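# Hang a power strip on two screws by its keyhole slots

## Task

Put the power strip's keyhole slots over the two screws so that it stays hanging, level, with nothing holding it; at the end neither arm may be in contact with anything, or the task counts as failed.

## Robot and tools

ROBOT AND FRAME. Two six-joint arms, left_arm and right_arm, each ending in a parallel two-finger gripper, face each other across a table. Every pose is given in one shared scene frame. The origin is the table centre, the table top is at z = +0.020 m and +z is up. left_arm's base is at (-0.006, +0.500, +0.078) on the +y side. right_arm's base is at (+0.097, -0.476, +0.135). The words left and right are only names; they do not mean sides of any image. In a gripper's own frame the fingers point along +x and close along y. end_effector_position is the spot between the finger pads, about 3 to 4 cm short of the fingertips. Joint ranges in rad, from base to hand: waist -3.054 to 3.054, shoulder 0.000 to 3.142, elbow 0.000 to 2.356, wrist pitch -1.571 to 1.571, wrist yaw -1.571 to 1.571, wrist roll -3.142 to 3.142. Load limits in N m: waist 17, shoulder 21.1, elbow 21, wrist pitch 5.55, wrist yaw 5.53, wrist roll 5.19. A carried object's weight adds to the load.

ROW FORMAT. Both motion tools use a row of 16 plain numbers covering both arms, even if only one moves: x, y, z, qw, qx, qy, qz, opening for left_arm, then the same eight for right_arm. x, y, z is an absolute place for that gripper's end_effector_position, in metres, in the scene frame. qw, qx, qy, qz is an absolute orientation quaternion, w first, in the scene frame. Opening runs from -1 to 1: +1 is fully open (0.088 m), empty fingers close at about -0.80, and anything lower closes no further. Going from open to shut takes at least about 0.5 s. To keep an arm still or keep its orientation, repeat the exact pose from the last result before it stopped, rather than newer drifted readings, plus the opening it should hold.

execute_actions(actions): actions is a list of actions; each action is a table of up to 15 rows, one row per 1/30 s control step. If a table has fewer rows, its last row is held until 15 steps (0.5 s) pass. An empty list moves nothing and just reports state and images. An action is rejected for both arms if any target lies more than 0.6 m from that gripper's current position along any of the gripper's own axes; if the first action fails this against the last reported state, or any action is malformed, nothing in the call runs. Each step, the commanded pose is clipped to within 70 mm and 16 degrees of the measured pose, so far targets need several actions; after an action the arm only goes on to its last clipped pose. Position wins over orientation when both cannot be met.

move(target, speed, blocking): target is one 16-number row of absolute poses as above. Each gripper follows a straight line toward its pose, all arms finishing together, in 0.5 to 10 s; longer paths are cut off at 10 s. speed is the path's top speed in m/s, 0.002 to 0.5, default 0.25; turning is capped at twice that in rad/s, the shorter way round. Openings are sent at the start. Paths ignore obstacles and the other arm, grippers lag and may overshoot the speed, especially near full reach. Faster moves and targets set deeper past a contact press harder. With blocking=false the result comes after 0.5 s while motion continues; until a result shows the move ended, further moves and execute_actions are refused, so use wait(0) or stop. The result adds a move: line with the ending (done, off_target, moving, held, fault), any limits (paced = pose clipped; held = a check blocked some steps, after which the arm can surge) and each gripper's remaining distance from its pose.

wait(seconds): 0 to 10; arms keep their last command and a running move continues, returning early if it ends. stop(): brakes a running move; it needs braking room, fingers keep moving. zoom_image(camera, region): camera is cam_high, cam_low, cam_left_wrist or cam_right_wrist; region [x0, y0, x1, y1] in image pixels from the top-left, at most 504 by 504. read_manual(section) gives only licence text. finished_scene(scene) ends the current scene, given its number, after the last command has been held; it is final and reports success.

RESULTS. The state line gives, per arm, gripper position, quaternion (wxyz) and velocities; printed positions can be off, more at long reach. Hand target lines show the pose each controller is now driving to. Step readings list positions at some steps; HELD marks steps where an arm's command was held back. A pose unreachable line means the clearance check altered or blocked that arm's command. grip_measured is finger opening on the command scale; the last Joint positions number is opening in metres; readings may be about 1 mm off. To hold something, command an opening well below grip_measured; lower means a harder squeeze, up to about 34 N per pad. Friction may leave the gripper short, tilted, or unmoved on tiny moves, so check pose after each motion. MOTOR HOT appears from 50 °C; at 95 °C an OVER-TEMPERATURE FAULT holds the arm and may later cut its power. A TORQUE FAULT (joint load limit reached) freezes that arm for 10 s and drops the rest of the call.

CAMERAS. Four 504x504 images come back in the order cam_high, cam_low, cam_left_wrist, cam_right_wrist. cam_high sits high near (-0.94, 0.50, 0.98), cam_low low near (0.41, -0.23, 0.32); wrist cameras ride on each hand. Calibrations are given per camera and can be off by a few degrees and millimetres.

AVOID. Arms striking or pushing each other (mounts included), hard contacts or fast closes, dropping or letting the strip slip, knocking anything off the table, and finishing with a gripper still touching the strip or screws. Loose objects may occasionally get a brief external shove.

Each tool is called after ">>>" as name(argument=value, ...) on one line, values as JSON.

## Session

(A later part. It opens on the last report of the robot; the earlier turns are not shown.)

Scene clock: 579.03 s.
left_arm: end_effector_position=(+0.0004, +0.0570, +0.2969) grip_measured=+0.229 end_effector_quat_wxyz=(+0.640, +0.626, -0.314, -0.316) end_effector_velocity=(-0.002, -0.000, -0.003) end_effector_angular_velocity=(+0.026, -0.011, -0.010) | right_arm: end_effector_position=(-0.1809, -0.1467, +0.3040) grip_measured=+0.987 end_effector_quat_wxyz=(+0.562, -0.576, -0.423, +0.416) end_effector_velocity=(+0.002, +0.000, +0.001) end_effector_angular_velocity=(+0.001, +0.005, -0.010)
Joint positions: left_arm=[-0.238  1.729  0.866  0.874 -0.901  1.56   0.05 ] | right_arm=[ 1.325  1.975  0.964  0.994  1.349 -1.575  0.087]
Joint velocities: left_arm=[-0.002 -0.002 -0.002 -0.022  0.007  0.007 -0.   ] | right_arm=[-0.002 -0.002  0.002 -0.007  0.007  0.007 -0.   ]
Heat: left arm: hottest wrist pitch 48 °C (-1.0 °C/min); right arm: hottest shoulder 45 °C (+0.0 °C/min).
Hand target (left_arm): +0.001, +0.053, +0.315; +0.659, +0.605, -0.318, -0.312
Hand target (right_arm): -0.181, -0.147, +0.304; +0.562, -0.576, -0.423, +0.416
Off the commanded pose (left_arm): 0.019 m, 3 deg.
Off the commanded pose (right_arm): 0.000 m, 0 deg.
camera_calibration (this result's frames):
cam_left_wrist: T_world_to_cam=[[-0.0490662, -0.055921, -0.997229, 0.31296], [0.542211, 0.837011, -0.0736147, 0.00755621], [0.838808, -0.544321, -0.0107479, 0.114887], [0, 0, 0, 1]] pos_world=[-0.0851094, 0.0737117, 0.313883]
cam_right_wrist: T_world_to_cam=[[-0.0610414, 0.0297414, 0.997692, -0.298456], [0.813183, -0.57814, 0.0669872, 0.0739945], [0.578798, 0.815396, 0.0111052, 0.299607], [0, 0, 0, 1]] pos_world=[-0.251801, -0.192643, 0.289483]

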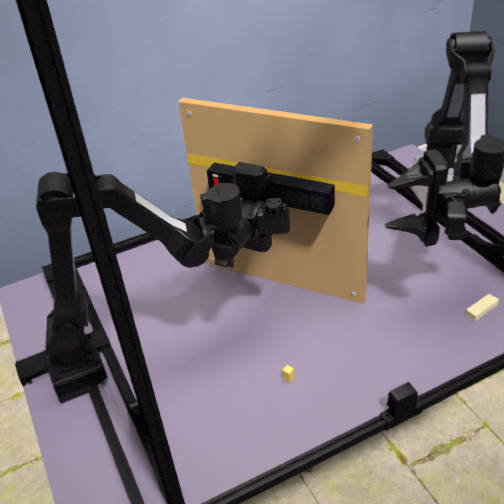

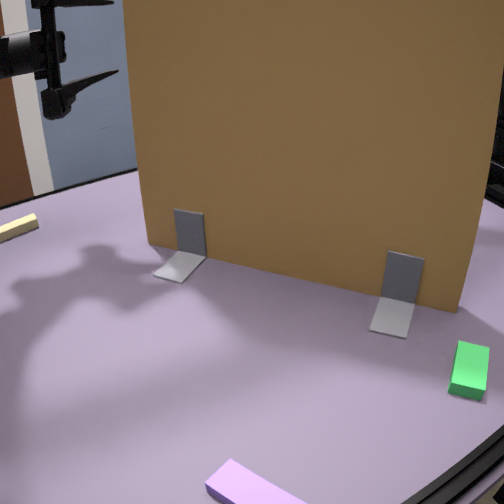

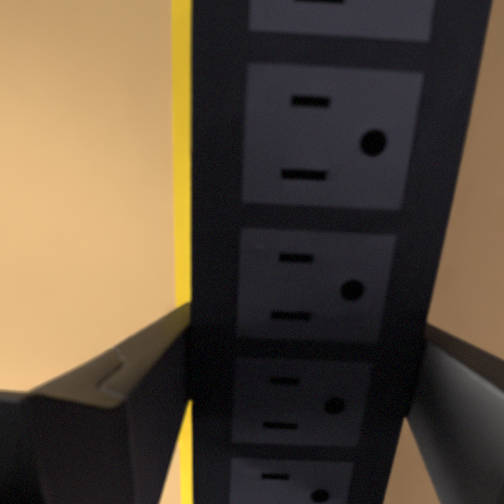

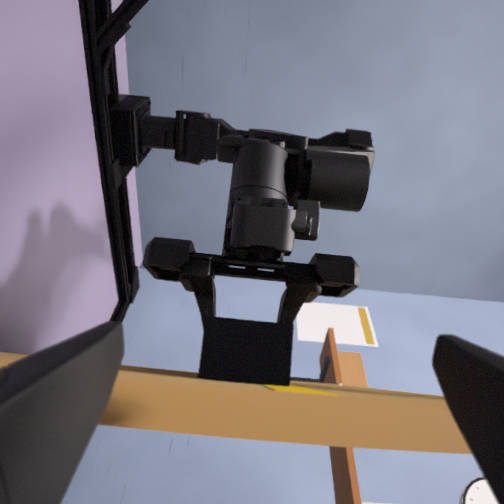

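>>> execute_actions(actions=[[[0.0004,0.0526,0.3150,0.6604,0.6057,-0.3185,-0.3128,-0.4,-0.1809,-0.1467,0.304,0.562,-0.576,-0.423,0.416,1],[0.0004,0.0529,0.3143,0.6604,0.6057,-0.3185,-0.3128,-0.4,-0.1809,-0.1467,0.304,0.562,-0.576,-0.423,0.416,1],[0.0004,0.0532,0.3136,0.6604,0.6057,-0.3185,-0.3128,-0.4,-0.1809,-0.1467,0.304,0.562,-0.576,-0.423,0.416,1],[0.0004,0.0535,0.3129,0.6604,0.6057,-0.3185,-0.3128,-0.4,-0.1809,-0.1467,0.304,0.562,-0.576,-0.423,0.416,1],[0.0004,0.0538,0.3122,0.6604,0.6057,-0.3185,-0.3128,-0.4,-0.1809,-0.1467,0.304,0.562,-0.576,-0.423,0.416,1],[0.0004,0.054,0.3115,0.6604,0.6057,-0.3185,-0.3128,-0.4,-0.1809,-0.1467,0.304,0.562,-0.576,-0.423,0.416,1],[0.0004,0.054,0.3108,0.6604,0.6057,-0.3185,-0.3128,-0.4,-0.1809,-0.1467,0.304,0.562,-0.576,-0.423,0.416,1],[0.0004,0.054,0.3101,0.6604,0.6057,-0.3185,-0.3128,-0.4,-0.1809,-0.1467,0.304,0.562,-0.576,-0.423,0.416,1],[0.0004,0.054,0.3094,0.6604,0.6057,-0.3185,-0.3128,-0.4,-0.1809,-0.1467,0.304,0.562,-0.576,-0.423,0.416,1],[0.0004,0.054,0.3087,0.6604,0.6057,-0.3185,-0.3128,-0.4,-0.1809,-0.1467,0.304,0.562,-0.576,-0.423,0.416,1],[0.0004,0.054,0.308,0.6604,0.6057,-0.3185,-0.3128,-0.4,-0.1809,-0.1467,0.304,0.562,-0.576,-0.423,0.416,1],[0.0004,0.054,0.3073,0.6604,0.6057,-0.3185,-0.3128,-0.4,-0.1809,-0.1467,0.304,0.562,-0.576,-0.423,0.416,1],[0.0004,0.054,0.3066,0.6604,0.6057,-0.3185,-0.3128,-0.4,-0.1809,-0.1467,0.304,0.562,-0.576,-0.423,0.416,1],[0.0004,0.054,0.3059,0.6604,0.6057,-0.3185,-0.3128,-0.4,-0.1809,-0.1467,0.304,0.562,-0.576,-0.423,0.416,1],[0.0004,0.054,0.3052,0.6604,0.6057,-0.3185,-0.3128,-0.4,-0.1809,-0.1467,0.304,0.562,-0.576,-0.423,0.416,1]]])

Scene clock: 587.97 s.
left_arm: end_effector_position=(-0.0005, +0.0558, +0.2967) grip_measured=+0.229 end_effector_quat_wxyz=(+0.646, +0.620, -0.315, -0.315) end_effector_velocity=(-0.007, -0.001, -0.008) end_effector_angular_velocity=(-0.049, +0.027, -0.010) | right_arm: end_effector_position=(-0.1809, -0.1467, +0.3040) grip_measured=+0.987 end_effector_quat_wxyz=(+0.562, -0.576, -0.423, +0.416) end_effector_velocity=(-0.002, +0.002, -0.004) end_effector_angular_velocity=(-0.012, -0.016, +0.020)
Joint positions: left_arm=[-0.239  1.741  0.866  0.904 -0.902  1.56   0.05 ] | right_arm=[ 1.325  1.975  0.964  0.994  1.349 -1.575  0.087]
Joint velocities: left_arm=[-0.017  0.042 -0.017  0.095 -0.007 -0.022 -0.   ] | right_arm=[-0.002  0.002 -0.002 -0.022 -0.022  0.007 -0.   ]
Heat: left arm: hottest wrist pitch 48 °C (-1.0 °C/min); right arm: hottest shoulder 45 °C (+0.0 °C/min).
Hand target (left_arm): +0.000, +0.054, +0.305; +0.660, +0.605, -0.318, -0.313
Hand target (right_arm): -0.181, -0.147, +0.304; +0.562, -0.576, -0.423, +0.416
Off the commanded pose (left_arm): 0.009 m, 2 deg.
Off the commanded pose (right_arm): 0.000 m, 0 deg.
Step readings (end_effector_position):
0: left_arm (+0.0004, +0.0569, +0.2969) | right_arm (-0.1809, -0.1467, +0.3040)
1: left_arm (+0.0004, +0.0569, +0.2969) | right_arm (-0.1809, -0.1467, +0.3040)
2: left_arm (+0.0004, +0.0569, +0.2969) | right_arm (-0.1809, -0.1467, +0.3040)
4: left_arm (+0.0004, +0.0568, +0.2969) | right_arm (-0.1809, -0.1467, +0.3040)
8: left_arm (+0.0003, +0.0565, +0.2972) | right_arm (-0.1809, -0.1467, +0.3040)
15: end_effector_position above
camera_calibration (this result's frames):
cam_left_wrist: T_world_to_cam=[[-0.05382, -0.0730489, -0.995875, 0.313209], [0.542145, 0.835389, -0.0905761, 0.0141221], [0.83856, -0.544783, -0.00535755, 0.113401], [0, 0, 0, 1]] pos_world=[-0.0858929, 0.0728612, 0.313804]
cam_right_wrist: T_world_to_cam=[[-0.0610414, 0.0297414, 0.997692, -0.298456], [0.813183, -0.57814, 0.0669872, 0.0739945], [0.578798, 0.815396, 0.0111052, 0.299607], [0, 0, 0, 1]] pos_world=[-0.251801, -0.192643, 0.289483]

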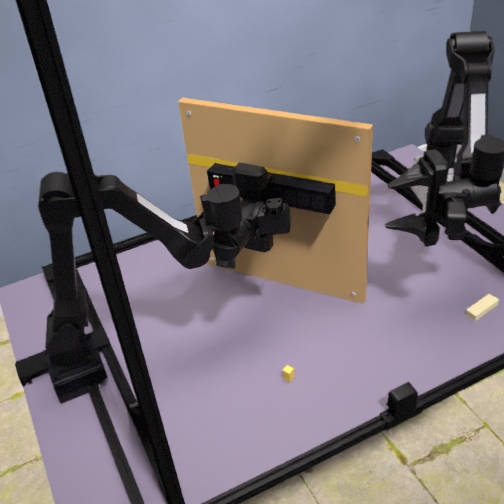

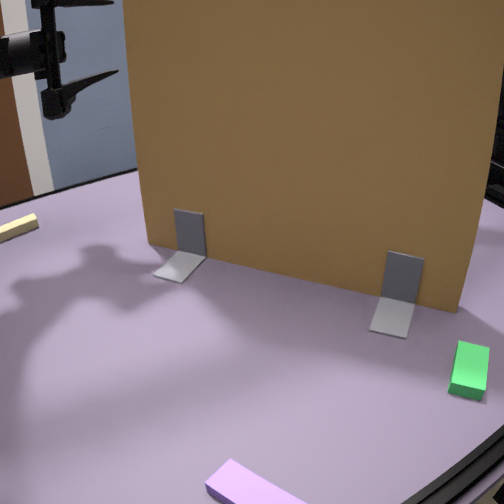

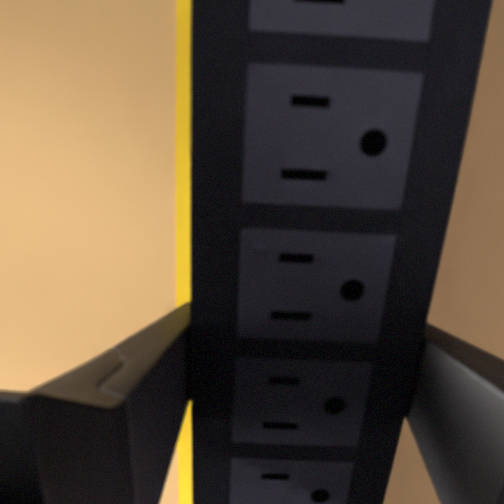

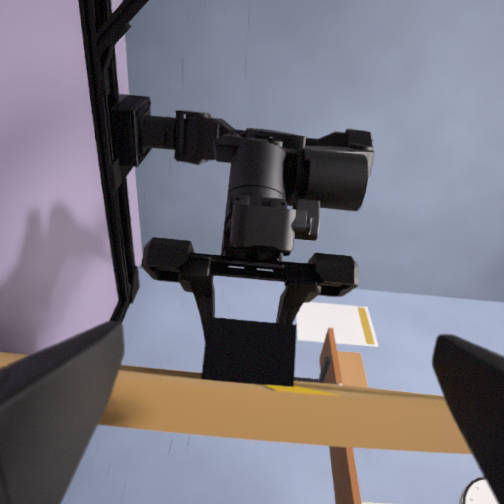

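>>> execute_actions(actions=[[[0.0006,0.0545,0.3043,0.659,0.607,-0.318,-0.313,-0.4,-0.1809,-0.1467,0.304,0.562,-0.576,-0.423,0.416,1],[0.0008,0.055,0.3034,0.658,0.608,-0.318,-0.313,-0.4,-0.1809,-0.1467,0.304,0.562,-0.576,-0.423,0.416,1],[0.001,0.0555,0.3025,0.657,0.609,-0.3178,-0.3133,-0.4,-0.1809,-0.1467,0.304,0.562,-0.576,-0.423,0.416,1],[0.0012,0.056,0.3016,0.656,0.610,-0.3175,-0.3135,-0.4,-0.1809,-0.1467,0.304,0.562,-0.576,-0.423,0.416,1],[0.0014,0.0565,0.3007,0.655,0.611,-0.3173,-0.3137,-0.4,-0.1809,-0.1467,0.304,0.562,-0.576,-0.423,0.416,1],[0.0015,0.057,0.2998,0.654,0.612,-0.317,-0.3138,-0.4,-0.1809,-0.1467,0.304,0.562,-0.576,-0.423,0.416,1],[0.0015,0.0575,0.2989,0.653,0.613,-0.3168,-0.314,-0.4,-0.1809,-0.1467,0.304,0.562,-0.576,-0.423,0.416,1],[0.0015,0.058,0.298,0.652,0.614,-0.3166,-0.3141,-0.4,-0.1809,-0.1467,0.304,0.562,-0.576,-0.423,0.416,1],[0.0015,0.058,0.2971,0.651,0.615,-0.3164,-0.3143,-0.4,-0.1809,-0.1467,0.304,0.562,-0.576,-0.423,0.416,1],[0.0015,0.058,0.2962,0.650,0.616,-0.3162,-0.3144,-0.4,-0.1809,-0.1467,0.304,0.562,-0.576,-0.423,0.416,1],[0.0015,0.058,0.2953,0.649,0.617,-0.316,-0.3146,-0.4,-0.1809,-0.1467,0.304,0.562,-0.576,-0.423,0.416,1],[0.0015,0.058,0.2944,0.649,0.617,-0.316,-0.3146,-0.4,-0.1809,-0.1467,0.304,0.562,-0.576,-0.423,0.416,1],[0.0015,0.058,0.2935,0.649,0.617,-0.316,-0.3146,-0.4,-0.1809,-0.1467,0.304,0.562,-0.576,-0.423,0.416,1]]])

>>> wait(seconds=0.3)

Scene clock: 597.07 s.
left_arm: end_effector_position=(+0.0005, +0.0579, +0.2855) grip_measured=+0.229 end_effector_quat_wxyz=(+0.637, +0.627, -0.315, -0.319) end_effector_velocity=(+0.002, +0.002, -0.004) end_effector_angular_velocity=(+0.003, +0.004, +0.010) | right_arm: end_effector_position=(-0.1809, -0.1467, +0.3040) grip_measured=+0.987 end_effector_quat_wxyz=(+0.562, -0.576, -0.423, +0.416) end_effector_velocity=(+0.002, +0.002, -0.001) end_effector_angular_velocity=(-0.006, -0.013, +0.000)
Joint positions: left_arm=[-0.236  1.75   0.84   0.913 -0.895  1.558  0.05 ] | right_arm=[ 1.325  1.975  0.964  0.994  1.349 -1.575  0.087]
Joint velocities: left_arm=[ 0.002  0.002 -0.012  0.007 -0.007 -0.007 -0.   ] | right_arm=[-0.007 -0.002 -0.002 -0.007 -0.007 -0.007  0.   ]
Heat: left arm: hottest wrist pitch 49 °C (+1.0 °C/min); right arm: hottest shoulder 45 °C (-1.0 °C/min).
Hand target (left_arm): +0.002, +0.058, +0.293; +0.649, +0.617, -0.316, -0.315
Hand target (right_arm): -0.181, -0.147, +0.304; +0.562, -0.576, -0.423, +0.416
Off the commanded pose (left_arm): 0.008 m, 2 deg.
Off the commanded pose (right_arm): 0.000 m, 0 deg.
Step readings (end_effector_position):
0: left_arm (-0.0008, +0.0555, +0.2954) | right_arm (-0.1809, -0.1467, +0.3040)
1: left_arm (-0.0008, +0.0555, +0.2954) | right_arm (-0.1809, -0.1467, +0.3040)
2: left_arm (-0.0008, +0.0555, +0.2951) | right_arm (-0.1809, -0.1467, +0.3040)
4: left_arm (-0.0006, +0.0557, +0.2947) | right_arm (-0.1809, -0.1467, +0.3040)
8: left_arm (+0.0005, +0.0566, +0.2923) | right_arm (-0.1809, -0.1467, +0.3040)
15: end_effector_position above
camera_calibration (this result's frames):
cam_left_wrist: T_world_to_cam=[[-0.04932, -0.0500423, -0.997529, 0.301331], [0.546685, 0.834499, -0.068893, 0.00462355], [0.835885, -0.548732, -0.0138002, 0.116314], [0, 0, 0, 1]] pos_world=[-0.0848907, 0.0750459, 0.30251]
cam_right_wrist: T_world_to_cam=[[-0.0610414, 0.0297414, 0.997692, -0.298456], [0.813183, -0.57814, 0.0669872, 0.0739945], [0.578798, 0.815396, 0.0111052, 0.299607], [0, 0, 0, 1]] pos_world=[-0.251801, -0.192643, 0.289483]

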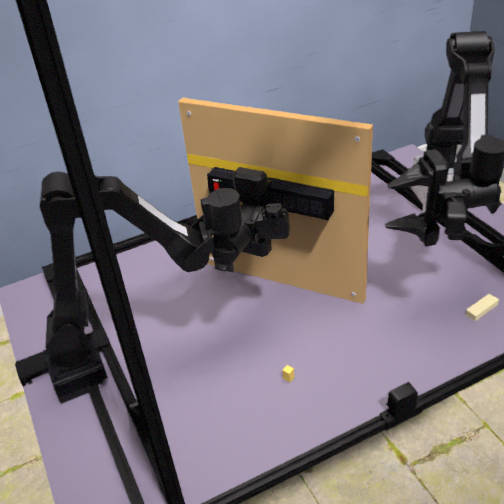

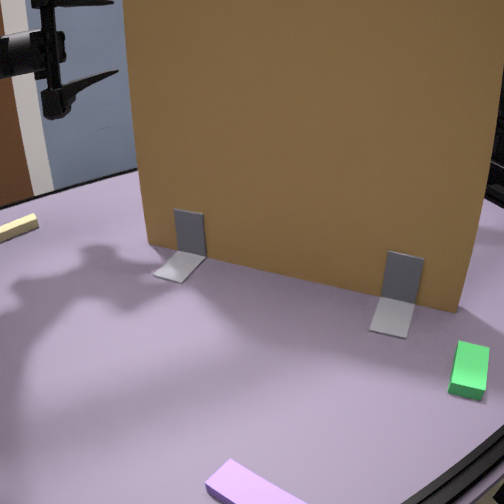

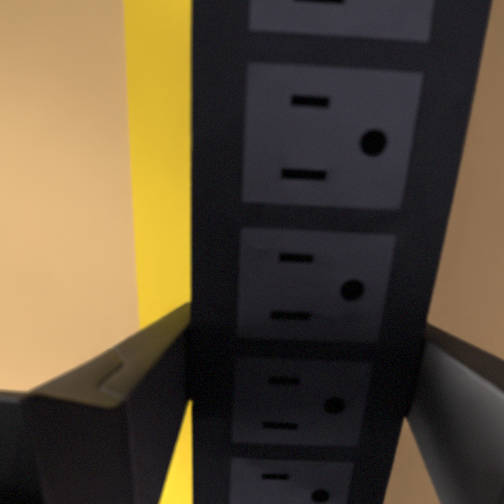

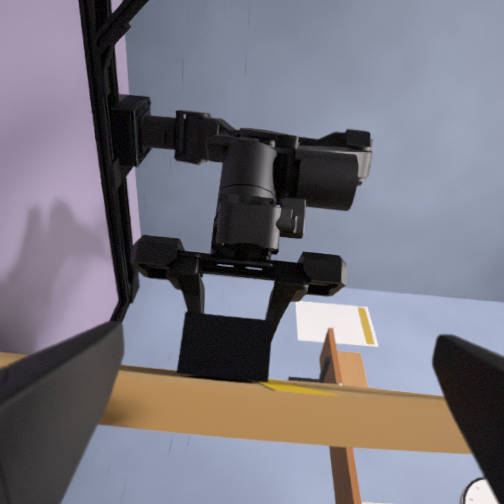

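Scene clock: 597.37 s.
left_arm: end_effector_position=(+0.0005, +0.0579, +0.2853) grip_measured=+0.229 end_effector_quat_wxyz=(+0.638, +0.627, -0.315, -0.318) end_effector_velocity=(-0.000, +0.001, +0.001) end_effector_angular_velocity=(-0.011, +0.008, +0.005) | right_arm: end_effector_position=(-0.1809, -0.1467, +0.3040) grip_measured=+0.987 end_effector_quat_wxyz=(+0.562, -0.576, -0.423, +0.416) end_effector_velocity=(-0.003, -0.000, -0.000) end_effector_angular_velocity=(-0.001, -0.005, +0.024)
Joint positions: left_arm=[-0.236  1.751  0.84   0.915 -0.895  1.558  0.05 ] | right_arm=[ 1.325  1.975  0.964  0.994  1.349 -1.575  0.087]
Joint velocities: left_arm=[-0.002 -0.002 -0.002  0.007 -0.007 -0.007 -0.   ] | right_arm=[ 0.002 -0.002 -0.007  0.007 -0.022 -0.007 -0.   ]
Heat: left arm: hottest wrist pitch 49 °C (+1.0 °C/min); right arm: hottest shoulder 45 °C (-1.0 °C/min).
Hand target (left_arm): +0.002, +0.058, +0.293; +0.649, +0.617, -0.316, -0.314
Hand target (right_arm): -0.181, -0.147, +0.304; +0.562, -0.576, -0.423, +0.416
Off the commanded pose (left_arm): 0.008 m, 2 deg.
Off the commanded pose (right_arm): 0.000 m, 0 deg.
wait: 0.30 s; at rest by 0.17 s
camera_calibration (this result's frames):
cam_left_wrist: T_world_to_cam=[[-0.0492055, -0.0505514, -0.997509, 0.301216], [0.546692, 0.834465, -0.0692561, 0.00473699], [0.835887, -0.548738, -0.0134242, 0.116199], [0, 0, 0, 1]] pos_world=[-0.0848972, 0.0750367, 0.302353]
cam_right_wrist: T_world_to_cam=[[-0.0610414, 0.0297414, 0.997692, -0.298456], [0.813183, -0.57814, 0.0669872, 0.0739945], [0.578798, 0.815396, 0.0111052, 0.299607], [0, 0, 0, 1]] pos_world=[-0.251801, -0.192643, 0.289483]

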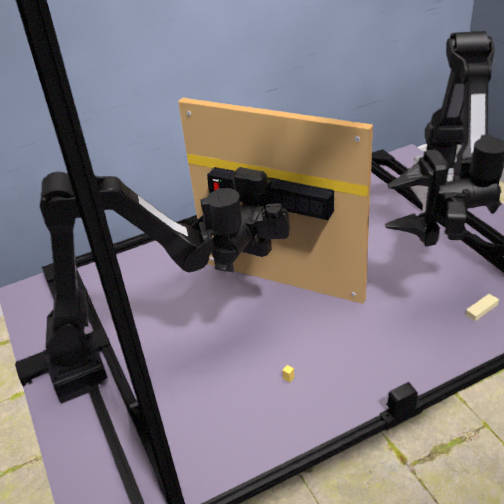

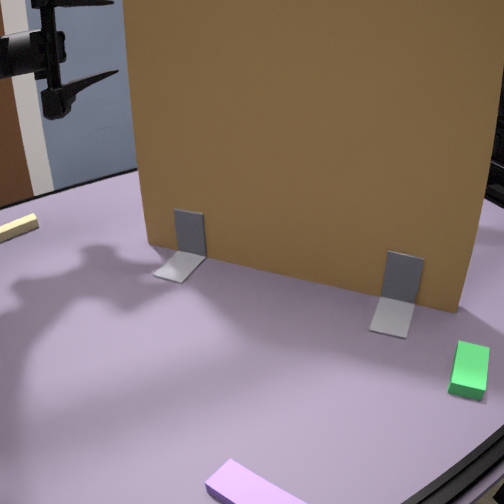

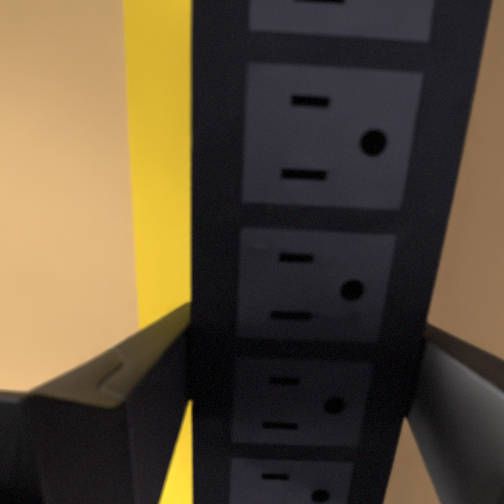

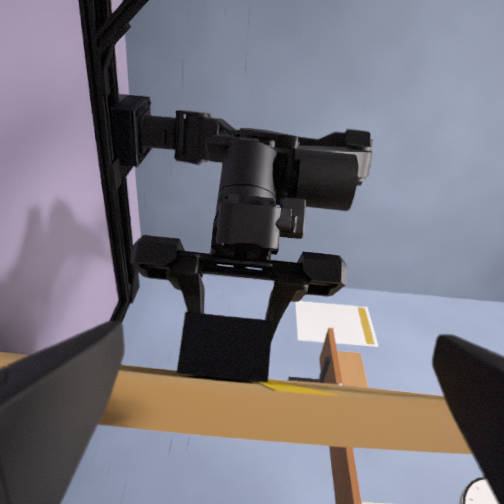

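The strip has moved 11.5 mm down the slots. Lowering the rest of the way.

>>> execute_actions(actions=[[[0.0014,0.058,0.2926,0.649,0.617,-0.316,-0.3146,-0.4,-0.1809,-0.1467,0.304,0.562,-0.576,-0.423,0.416,1],[0.0013,0.058,0.2917,0.649,0.617,-0.316,-0.3146,-0.4,-0.1809,-0.1467,0.304,0.562,-0.576,-0.423,0.416,1],[0.0012,0.058,0.2908,0.649,0.617,-0.316,-0.3146,-0.4,-0.1809,-0.1467,0.304,0.562,-0.576,-0.423,0.416,1],[0.0011,0.058,0.2899,0.649,0.617,-0.316,-0.3146,-0.4,-0.1809,-0.1467,0.304,0.562,-0.576,-0.423,0.416,1],[0.001,0.058,0.289,0.649,0.617,-0.316,-0.3146,-0.4,-0.1809,-0.1467,0.304,0.562,-0.576,-0.423,0.416,1],[0.0009,0.058,0.2881,0.648,0.618,-0.316,-0.3148,-0.4,-0.1809,-0.1467,0.304,0.562,-0.576,-0.423,0.416,1],[0.0008,0.058,0.2872,0.647,0.619,-0.316,-0.315,-0.4,-0.1809,-0.1467,0.304,0.562,-0.576,-0.423,0.416,1],[0.0007,0.058,0.2863,0.646,0.620,-0.3158,-0.3153,-0.4,-0.1809,-0.1467,0.304,0.562,-0.576,-0.423,0.416,1],[0.0006,0.058,0.2854,0.645,0.621,-0.3156,-0.3156,-0.4,-0.1809,-0.1467,0.304,0.562,-0.576,-0.423,0.416,1],[0.0006,0.058,0.2845,0.644,0.622,-0.3154,-0.3159,-0.4,-0.1809,-0.1467,0.304,0.562,-0.576,-0.423,0.416,1],[0.0006,0.058,0.2836,0.643,0.623,-0.3152,-0.3162,-0.4,-0.1809,-0.1467,0.304,0.562,-0.576,-0.423,0.416,1],[0.0006,0.058,0.2827,0.642,0.624,-0.315,-0.3165,-0.4,-0.1809,-0.1467,0.304,0.562,-0.576,-0.423,0.416,1],[0.0006,0.058,0.2818,0.641,0.625,-0.3148,-0.3168,-0.4,-0.1809,-0.1467,0.304,0.562,-0.576,-0.423,0.416,1],[0.0006,0.058,0.2809,0.640,0.625,-0.3146,-0.317,-0.4,-0.1809,-0.1467,0.304,0.562,-0.576,-0.423,0.416,1],[0.0006,0.058,0.280,0.640,0.625,-0.3146,-0.317,-0.4,-0.1809,-0.1467,0.304,0.562,-0.576,-0.423,0.416,1]]])

Scene clock: 604.40 s.
left_arm: end_effector_position=(+0.0005, +0.0578, +0.2806) grip_measured=+0.229 end_effector_quat_wxyz=(+0.638, +0.626, -0.315, -0.319) end_effector_velocity=(+0.000, -0.001, -0.009) end_effector_angular_velocity=(-0.011, +0.017, -0.005) | right_arm: end_effector_position=(-0.1809, -0.1467, +0.3040) grip_measured=+0.987 end_effector_quat_wxyz=(+0.562, -0.576, -0.423, +0.416) end_effector_velocity=(+0.000, +0.001, -0.002) end_effector_angular_velocity=(-0.013, -0.032, +0.005)
Joint positions: left_arm=[-0.236  1.763  0.831  0.936 -0.893  1.556  0.05 ] | right_arm=[ 1.325  1.975  0.964  0.994  1.349 -1.575  0.087]
Joint velocities: left_arm=[ 0.002  0.027 -0.012  0.037  0.007 -0.022 -0.   ] | right_arm=[-0.002  0.002 -0.002 -0.007 -0.007 -0.022  0.   ]
Heat: left arm: hottest wrist pitch 49 °C (+1.0 °C/min); right arm: hottest shoulder 45 °C (-1.0 °C/min).
Hand target (left_arm): +0.001, +0.058, +0.280; +0.640, +0.625, -0.315, -0.317
Hand target (right_arm): -0.181, -0.147, +0.304; +0.562, -0.576, -0.423, +0.416
Off the commanded pose (left_arm): 0.001 m, 0 deg.
Off the commanded pose (right_arm): 0.000 m, 0 deg.
Step readings (end_effector_position):
0: left_arm (+0.0005, +0.0579, +0.2850) | right_arm (-0.1809, -0.1467, +0.3040)
1: left_arm (+0.0005, +0.0579, +0.2849) | right_arm (-0.1809, -0.1467, +0.3040)
2: left_arm (+0.0005, +0.0579, +0.2849) | right_arm (-0.1809, -0.1467, +0.3040)
4: left_arm (+0.0006, +0.0578, +0.2843) | right_arm (-0.1809, -0.1467, +0.3040)
8: left_arm (+0.0006, +0.0579, +0.2818) | right_arm (-0.1809, -0.1467, +0.3040)
15: end_effector_position above
camera_calibration (this result's frames):
cam_left_wrist: T_world_to_cam=[[-0.0510877, -0.0518612, -0.997347, 0.29653], [0.547523, 0.833739, -0.0713998, 0.00510982], [0.83523, -0.549718, -0.0141986, 0.11637], [0, 0, 0, 1]] pos_world=[-0.0848445, 0.0750889, 0.29776]
cam_right_wrist: T_world_to_cam=[[-0.0610414, 0.0297414, 0.997692, -0.298456], [0.813183, -0.57814, 0.0669872, 0.0739945], [0.578798, 0.815396, 0.0111052, 0.299607], [0, 0, 0, 1]] pos_world=[-0.251801, -0.192643, 0.289483]

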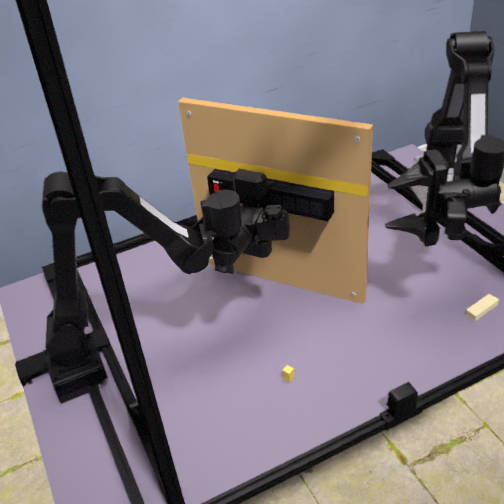

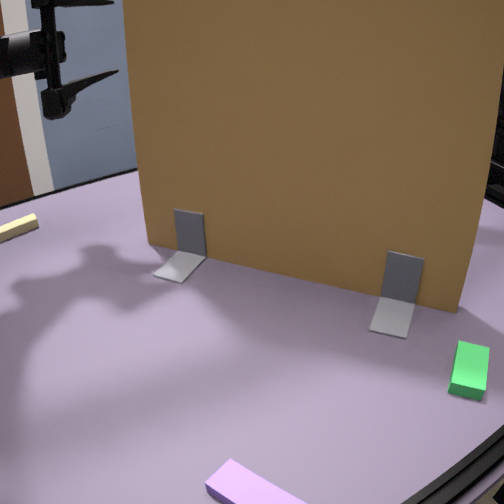

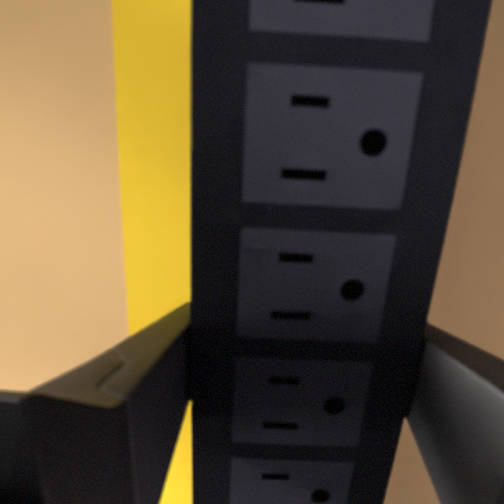

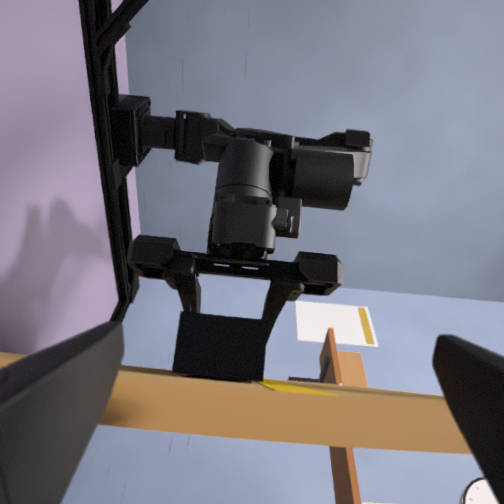

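The strip is seated and the arm is unloaded. Releasing the grip gradually.

>>> execute_actions(actions=[[[0.0006,0.058,0.280,0.640,0.625,-0.3146,-0.317,-0.2,-0.1809,-0.1467,0.304,0.562,-0.576,-0.423,0.416,1],[0.0006,0.058,0.280,0.640,0.625,-0.3146,-0.317,0,-0.1809,-0.1467,0.304,0.562,-0.576,-0.423,0.416,1],[0.0006,0.058,0.280,0.640,0.625,-0.3146,-0.317,0.1,-0.1809,-0.1467,0.304,0.562,-0.576,-0.423,0.416,1],[0.0006,0.058,0.280,0.640,0.625,-0.3146,-0.317,0.17,-0.1809,-0.1467,0.304,0.562,-0.576,-0.423,0.416,1],[0.0006,0.058,0.280,0.640,0.625,-0.3146,-0.317,0.21,-0.1809,-0.1467,0.304,0.562,-0.576,-0.423,0.416,1],[0.0006,0.058,0.280,0.640,0.625,-0.3146,-0.317,0.24,-0.1809,-0.1467,0.304,0.562,-0.576,-0.423,0.416,1],[0.0006,0.058,0.280,0.640,0.625,-0.3146,-0.317,0.27,-0.1809,-0.1467,0.304,0.562,-0.576,-0.423,0.416,1],[0.0006,0.058,0.280,0.640,0.625,-0.3146,-0.317,0.30,-0.1809,-0.1467,0.304,0.562,-0.576,-0.423,0.416,1],[0.0006,0.058,0.280,0.640,0.625,-0.3146,-0.317,0.33,-0.1809,-0.1467,0.304,0.562,-0.576,-0.423,0.416,1],[0.0006,0.058,0.280,0.640,0.625,-0.3146,-0.317,0.37,-0.1809,-0.1467,0.304,0.562,-0.576,-0.423,0.416,1],[0.0006,0.058,0.280,0.640,0.625,-0.3146,-0.317,0.42,-0.1809,-0.1467,0.304,0.562,-0.576,-0.423,0.416,1],[0.0006,0.058,0.280,0.640,0.625,-0.3146,-0.317,0.5,-0.1809,-0.1467,0.304,0.562,-0.576,-0.423,0.416,1],[0.0006,0.058,0.280,0.640,0.625,-0.3146,-0.317,0.6,-0.1809,-0.1467,0.304,0.562,-0.576,-0.423,0.416,1],[0.0006,0.058,0.280,0.640,0.625,-0.3146,-0.317,0.75,-0.1809,-0.1467,0.304,0.562,-0.576,-0.423,0.416,1],[0.0006,0.058,0.280,0.640,0.625,-0.3146,-0.317,0.9,-0.1809,-0.1467,0.304,0.562,-0.576,-0.423,0.416,1]]])

Scene clock: 610.67 s.
left_arm: end_effector_position=(+0.0008, +0.0579, +0.2815) grip_measured=+0.549 end_effector_quat_wxyz=(+0.641, +0.623, -0.315, -0.318) end_effector_velocity=(-0.000, +0.001, -0.001) end_effector_angular_velocity=(+0.003, +0.004, +0.005) | right_arm: end_effector_position=(-0.1809, -0.1467, +0.3040) grip_measured=+0.987 end_effector_quat_wxyz=(+0.562, -0.576, -0.423, +0.416) end_effector_velocity=(+0.002, +0.000, -0.002) end_effector_angular_velocity=(-0.004, -0.004, -0.010)
Joint positions: left_arm=[-0.236  1.765  0.831  0.948 -0.894  1.557  0.066] | right_arm=[ 1.325  1.975  0.964  0.994  1.349 -1.575  0.087]
Joint velocities: left_arm=[-0.002 -0.002 -0.002 -0.007 -0.007 -0.007  0.152] | right_arm=[-0.002  0.002 -0.002 -0.007  0.007  0.007 -0.   ]
Heat: left arm: hottest wrist pitch 49 °C (+1.0 °C/min); right arm: hottest shoulder 45 °C (-1.0 °C/min).
Hand target (left_arm): +0.001, +0.058, +0.280; +0.640, +0.625, -0.315, -0.317
Hand target (right_arm): -0.181, -0.147, +0.304; +0.562, -0.576, -0.423, +0.416
Off the commanded pose (left_arm): 0.002 m, 0 deg.
Off the commanded pose (right_arm): 0.000 m, 0 deg.
Step readings (end_effector_position):
0: left_arm (+0.0005, +0.0578, +0.2802) | right_arm (-0.1809, -0.1467, +0.3040)
1: left_arm (+0.0005, +0.0578, +0.2802) | right_arm (-0.1809, -0.1467, +0.3040)
2: left_arm (+0.0005, +0.0578, +0.2802) | right_arm (-0.1809, -0.1467, +0.3040)
4: left_arm (+0.0005, +0.0578, +0.2802) | right_arm (-0.1809, -0.1467, +0.3040)
8: left_arm (+0.0005, +0.0578, +0.2802) | right_arm (-0.1809, -0.1467, +0.3040)
15: end_effector_position above
camera_calibration (this result's frames):
cam_left_wrist: T_world_to_cam=[[-0.0527921, -0.0606723, -0.996761, 0.297817], [0.546431, 0.833704, -0.0796881, 0.0073575], [0.835838, -0.548868, -0.0108597, 0.115199], [0, 0, 0, 1]] pos_world=[-0.0845856, 0.0751642, 0.298689]
cam_right_wrist: T_world_to_cam=[[-0.0610414, 0.0297414, 0.997692, -0.298456], [0.813183, -0.57814, 0.0669872, 0.0739945], [0.578798, 0.815396, 0.0111052, 0.299607], [0, 0, 0, 1]] pos_world=[-0.251801, -0.192643, 0.289483]

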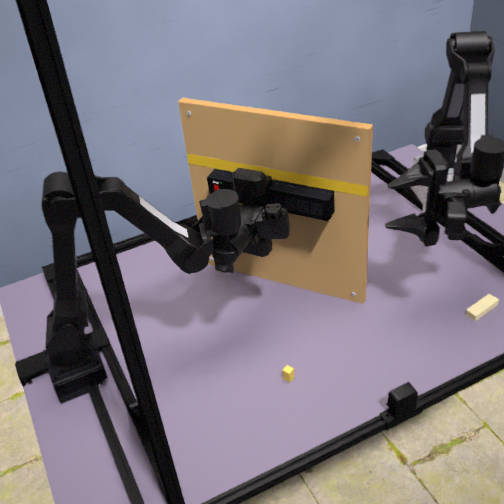

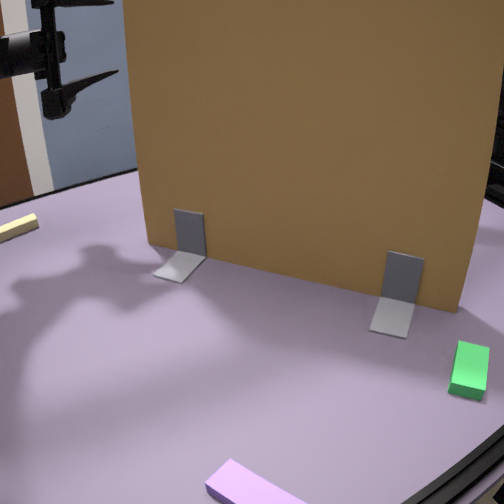

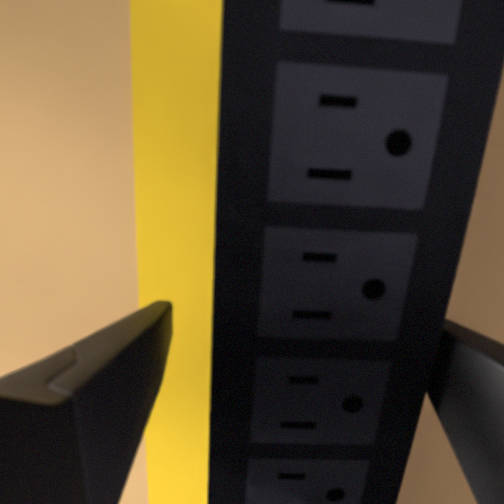

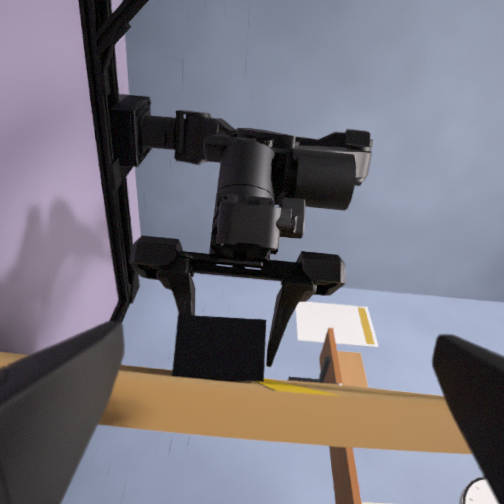

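>>> move(target=[-0.060,0.137,0.276,0.640,0.625,-0.3146,-0.317,1,-0.1809,-0.1467,0.304,0.562,-0.576,-0.423,0.416,1], speed=0.15)

Scene clock: 613.27 s.
left_arm: end_effector_position=(-0.0603, +0.1337, +0.2760) grip_measured=+1.000 end_effector_quat_wxyz=(+0.639, +0.625, -0.316, -0.317) end_effector_velocity=(-0.001, +0.003, -0.001) end_effector_angular_velocity=(+0.011, -0.009, +0.000) | right_arm: end_effector_position=(-0.1809, -0.1467, +0.3040) grip_measured=+0.987 end_effector_quat_wxyz=(+0.562, -0.576, -0.423, +0.416) end_effector_velocity=(+0.000, +0.001, +0.001) end_effector_angular_velocity=(-0.003, -0.015, +0.005)
Joint positions: left_arm=[-0.513  1.621  0.63   1.012 -1.172  1.572  0.088] | right_arm=[ 1.325  1.975  0.964  0.994  1.349 -1.575  0.087]
Joint velocities: left_arm=[-0.007 -0.007 -0.007 -0.007 -0.007  0.007  0.   ] | right_arm=[-0.002 -0.002 -0.002  0.007 -0.007 -0.022 -0.   ]
Heat: left arm: hottest wrist pitch 48 °C (+0.0 °C/min); right arm: hottest shoulder 45 °C (-1.0 °C/min).
Hand target (left_arm): -0.060, +0.137, +0.277; +0.640, +0.625, -0.316, -0.316
Hand target (right_arm): -0.181, -0.147, +0.304; +0.562, -0.576, -0.423, +0.416
Off the commanded pose (left_arm): 0.003 m, 0 deg.
Off the commanded pose (right_arm): 0.000 m, 0 deg.
move: done
camera_calibration (this result's frames):
cam_left_wrist: T_world_to_cam=[[-0.047991, -0.0566261, -0.997241, 0.29356], [0.54641, 0.834272, -0.0736676, -0.0246086], [0.836142, -0.548438, -0.0090965, 0.207312], [0, 0, 0, 1]] pos_world=[-0.145808, 0.150851, 0.292823]
cam_right_wrist: T_world_to_cam=[[-0.0610414, 0.0297414, 0.997692, -0.298456], [0.813183, -0.57814, 0.0669872, 0.0739945], [0.578798, 0.815396, 0.0111052, 0.299607], [0, 0, 0, 1]] pos_world=[-0.251801, -0.192643, 0.289483]

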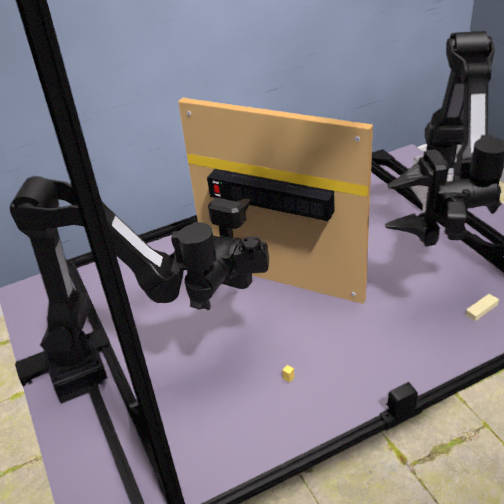

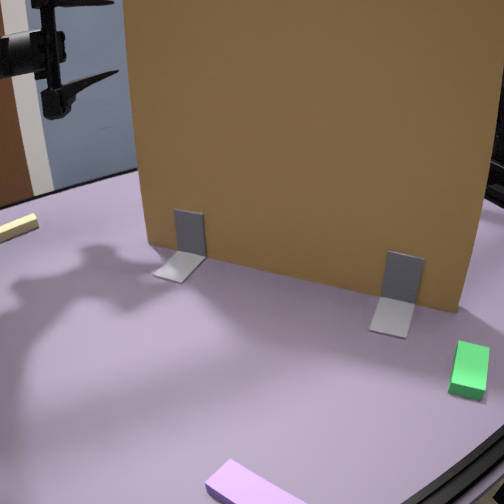

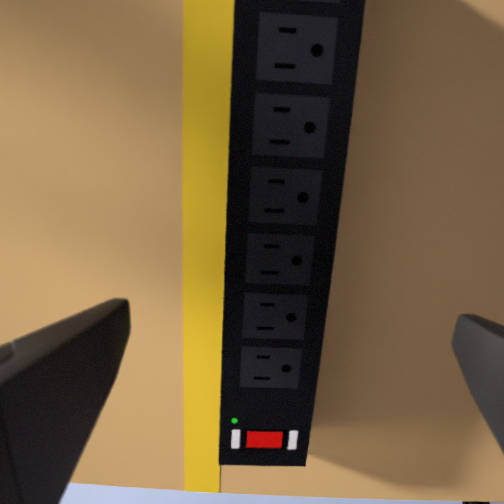

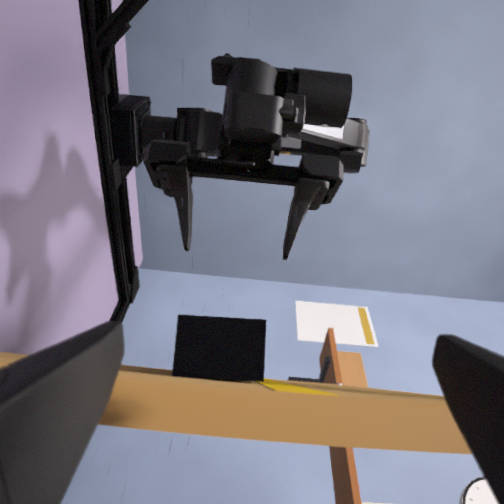

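>>> zoom_image(camera="cam_high", region=[180, 130, 380, 240])

Region (180, 130, 380, 240) of cam_high's 504x504 image, scaled by 2.520, with more detail than that image has; it fills the top 277 rows of this view, and the rest is white.

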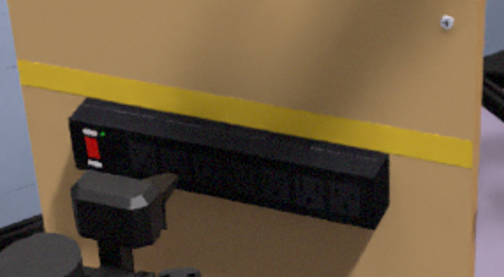

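>>> finished_scene(scene=1)

The scene is finished: the task was done.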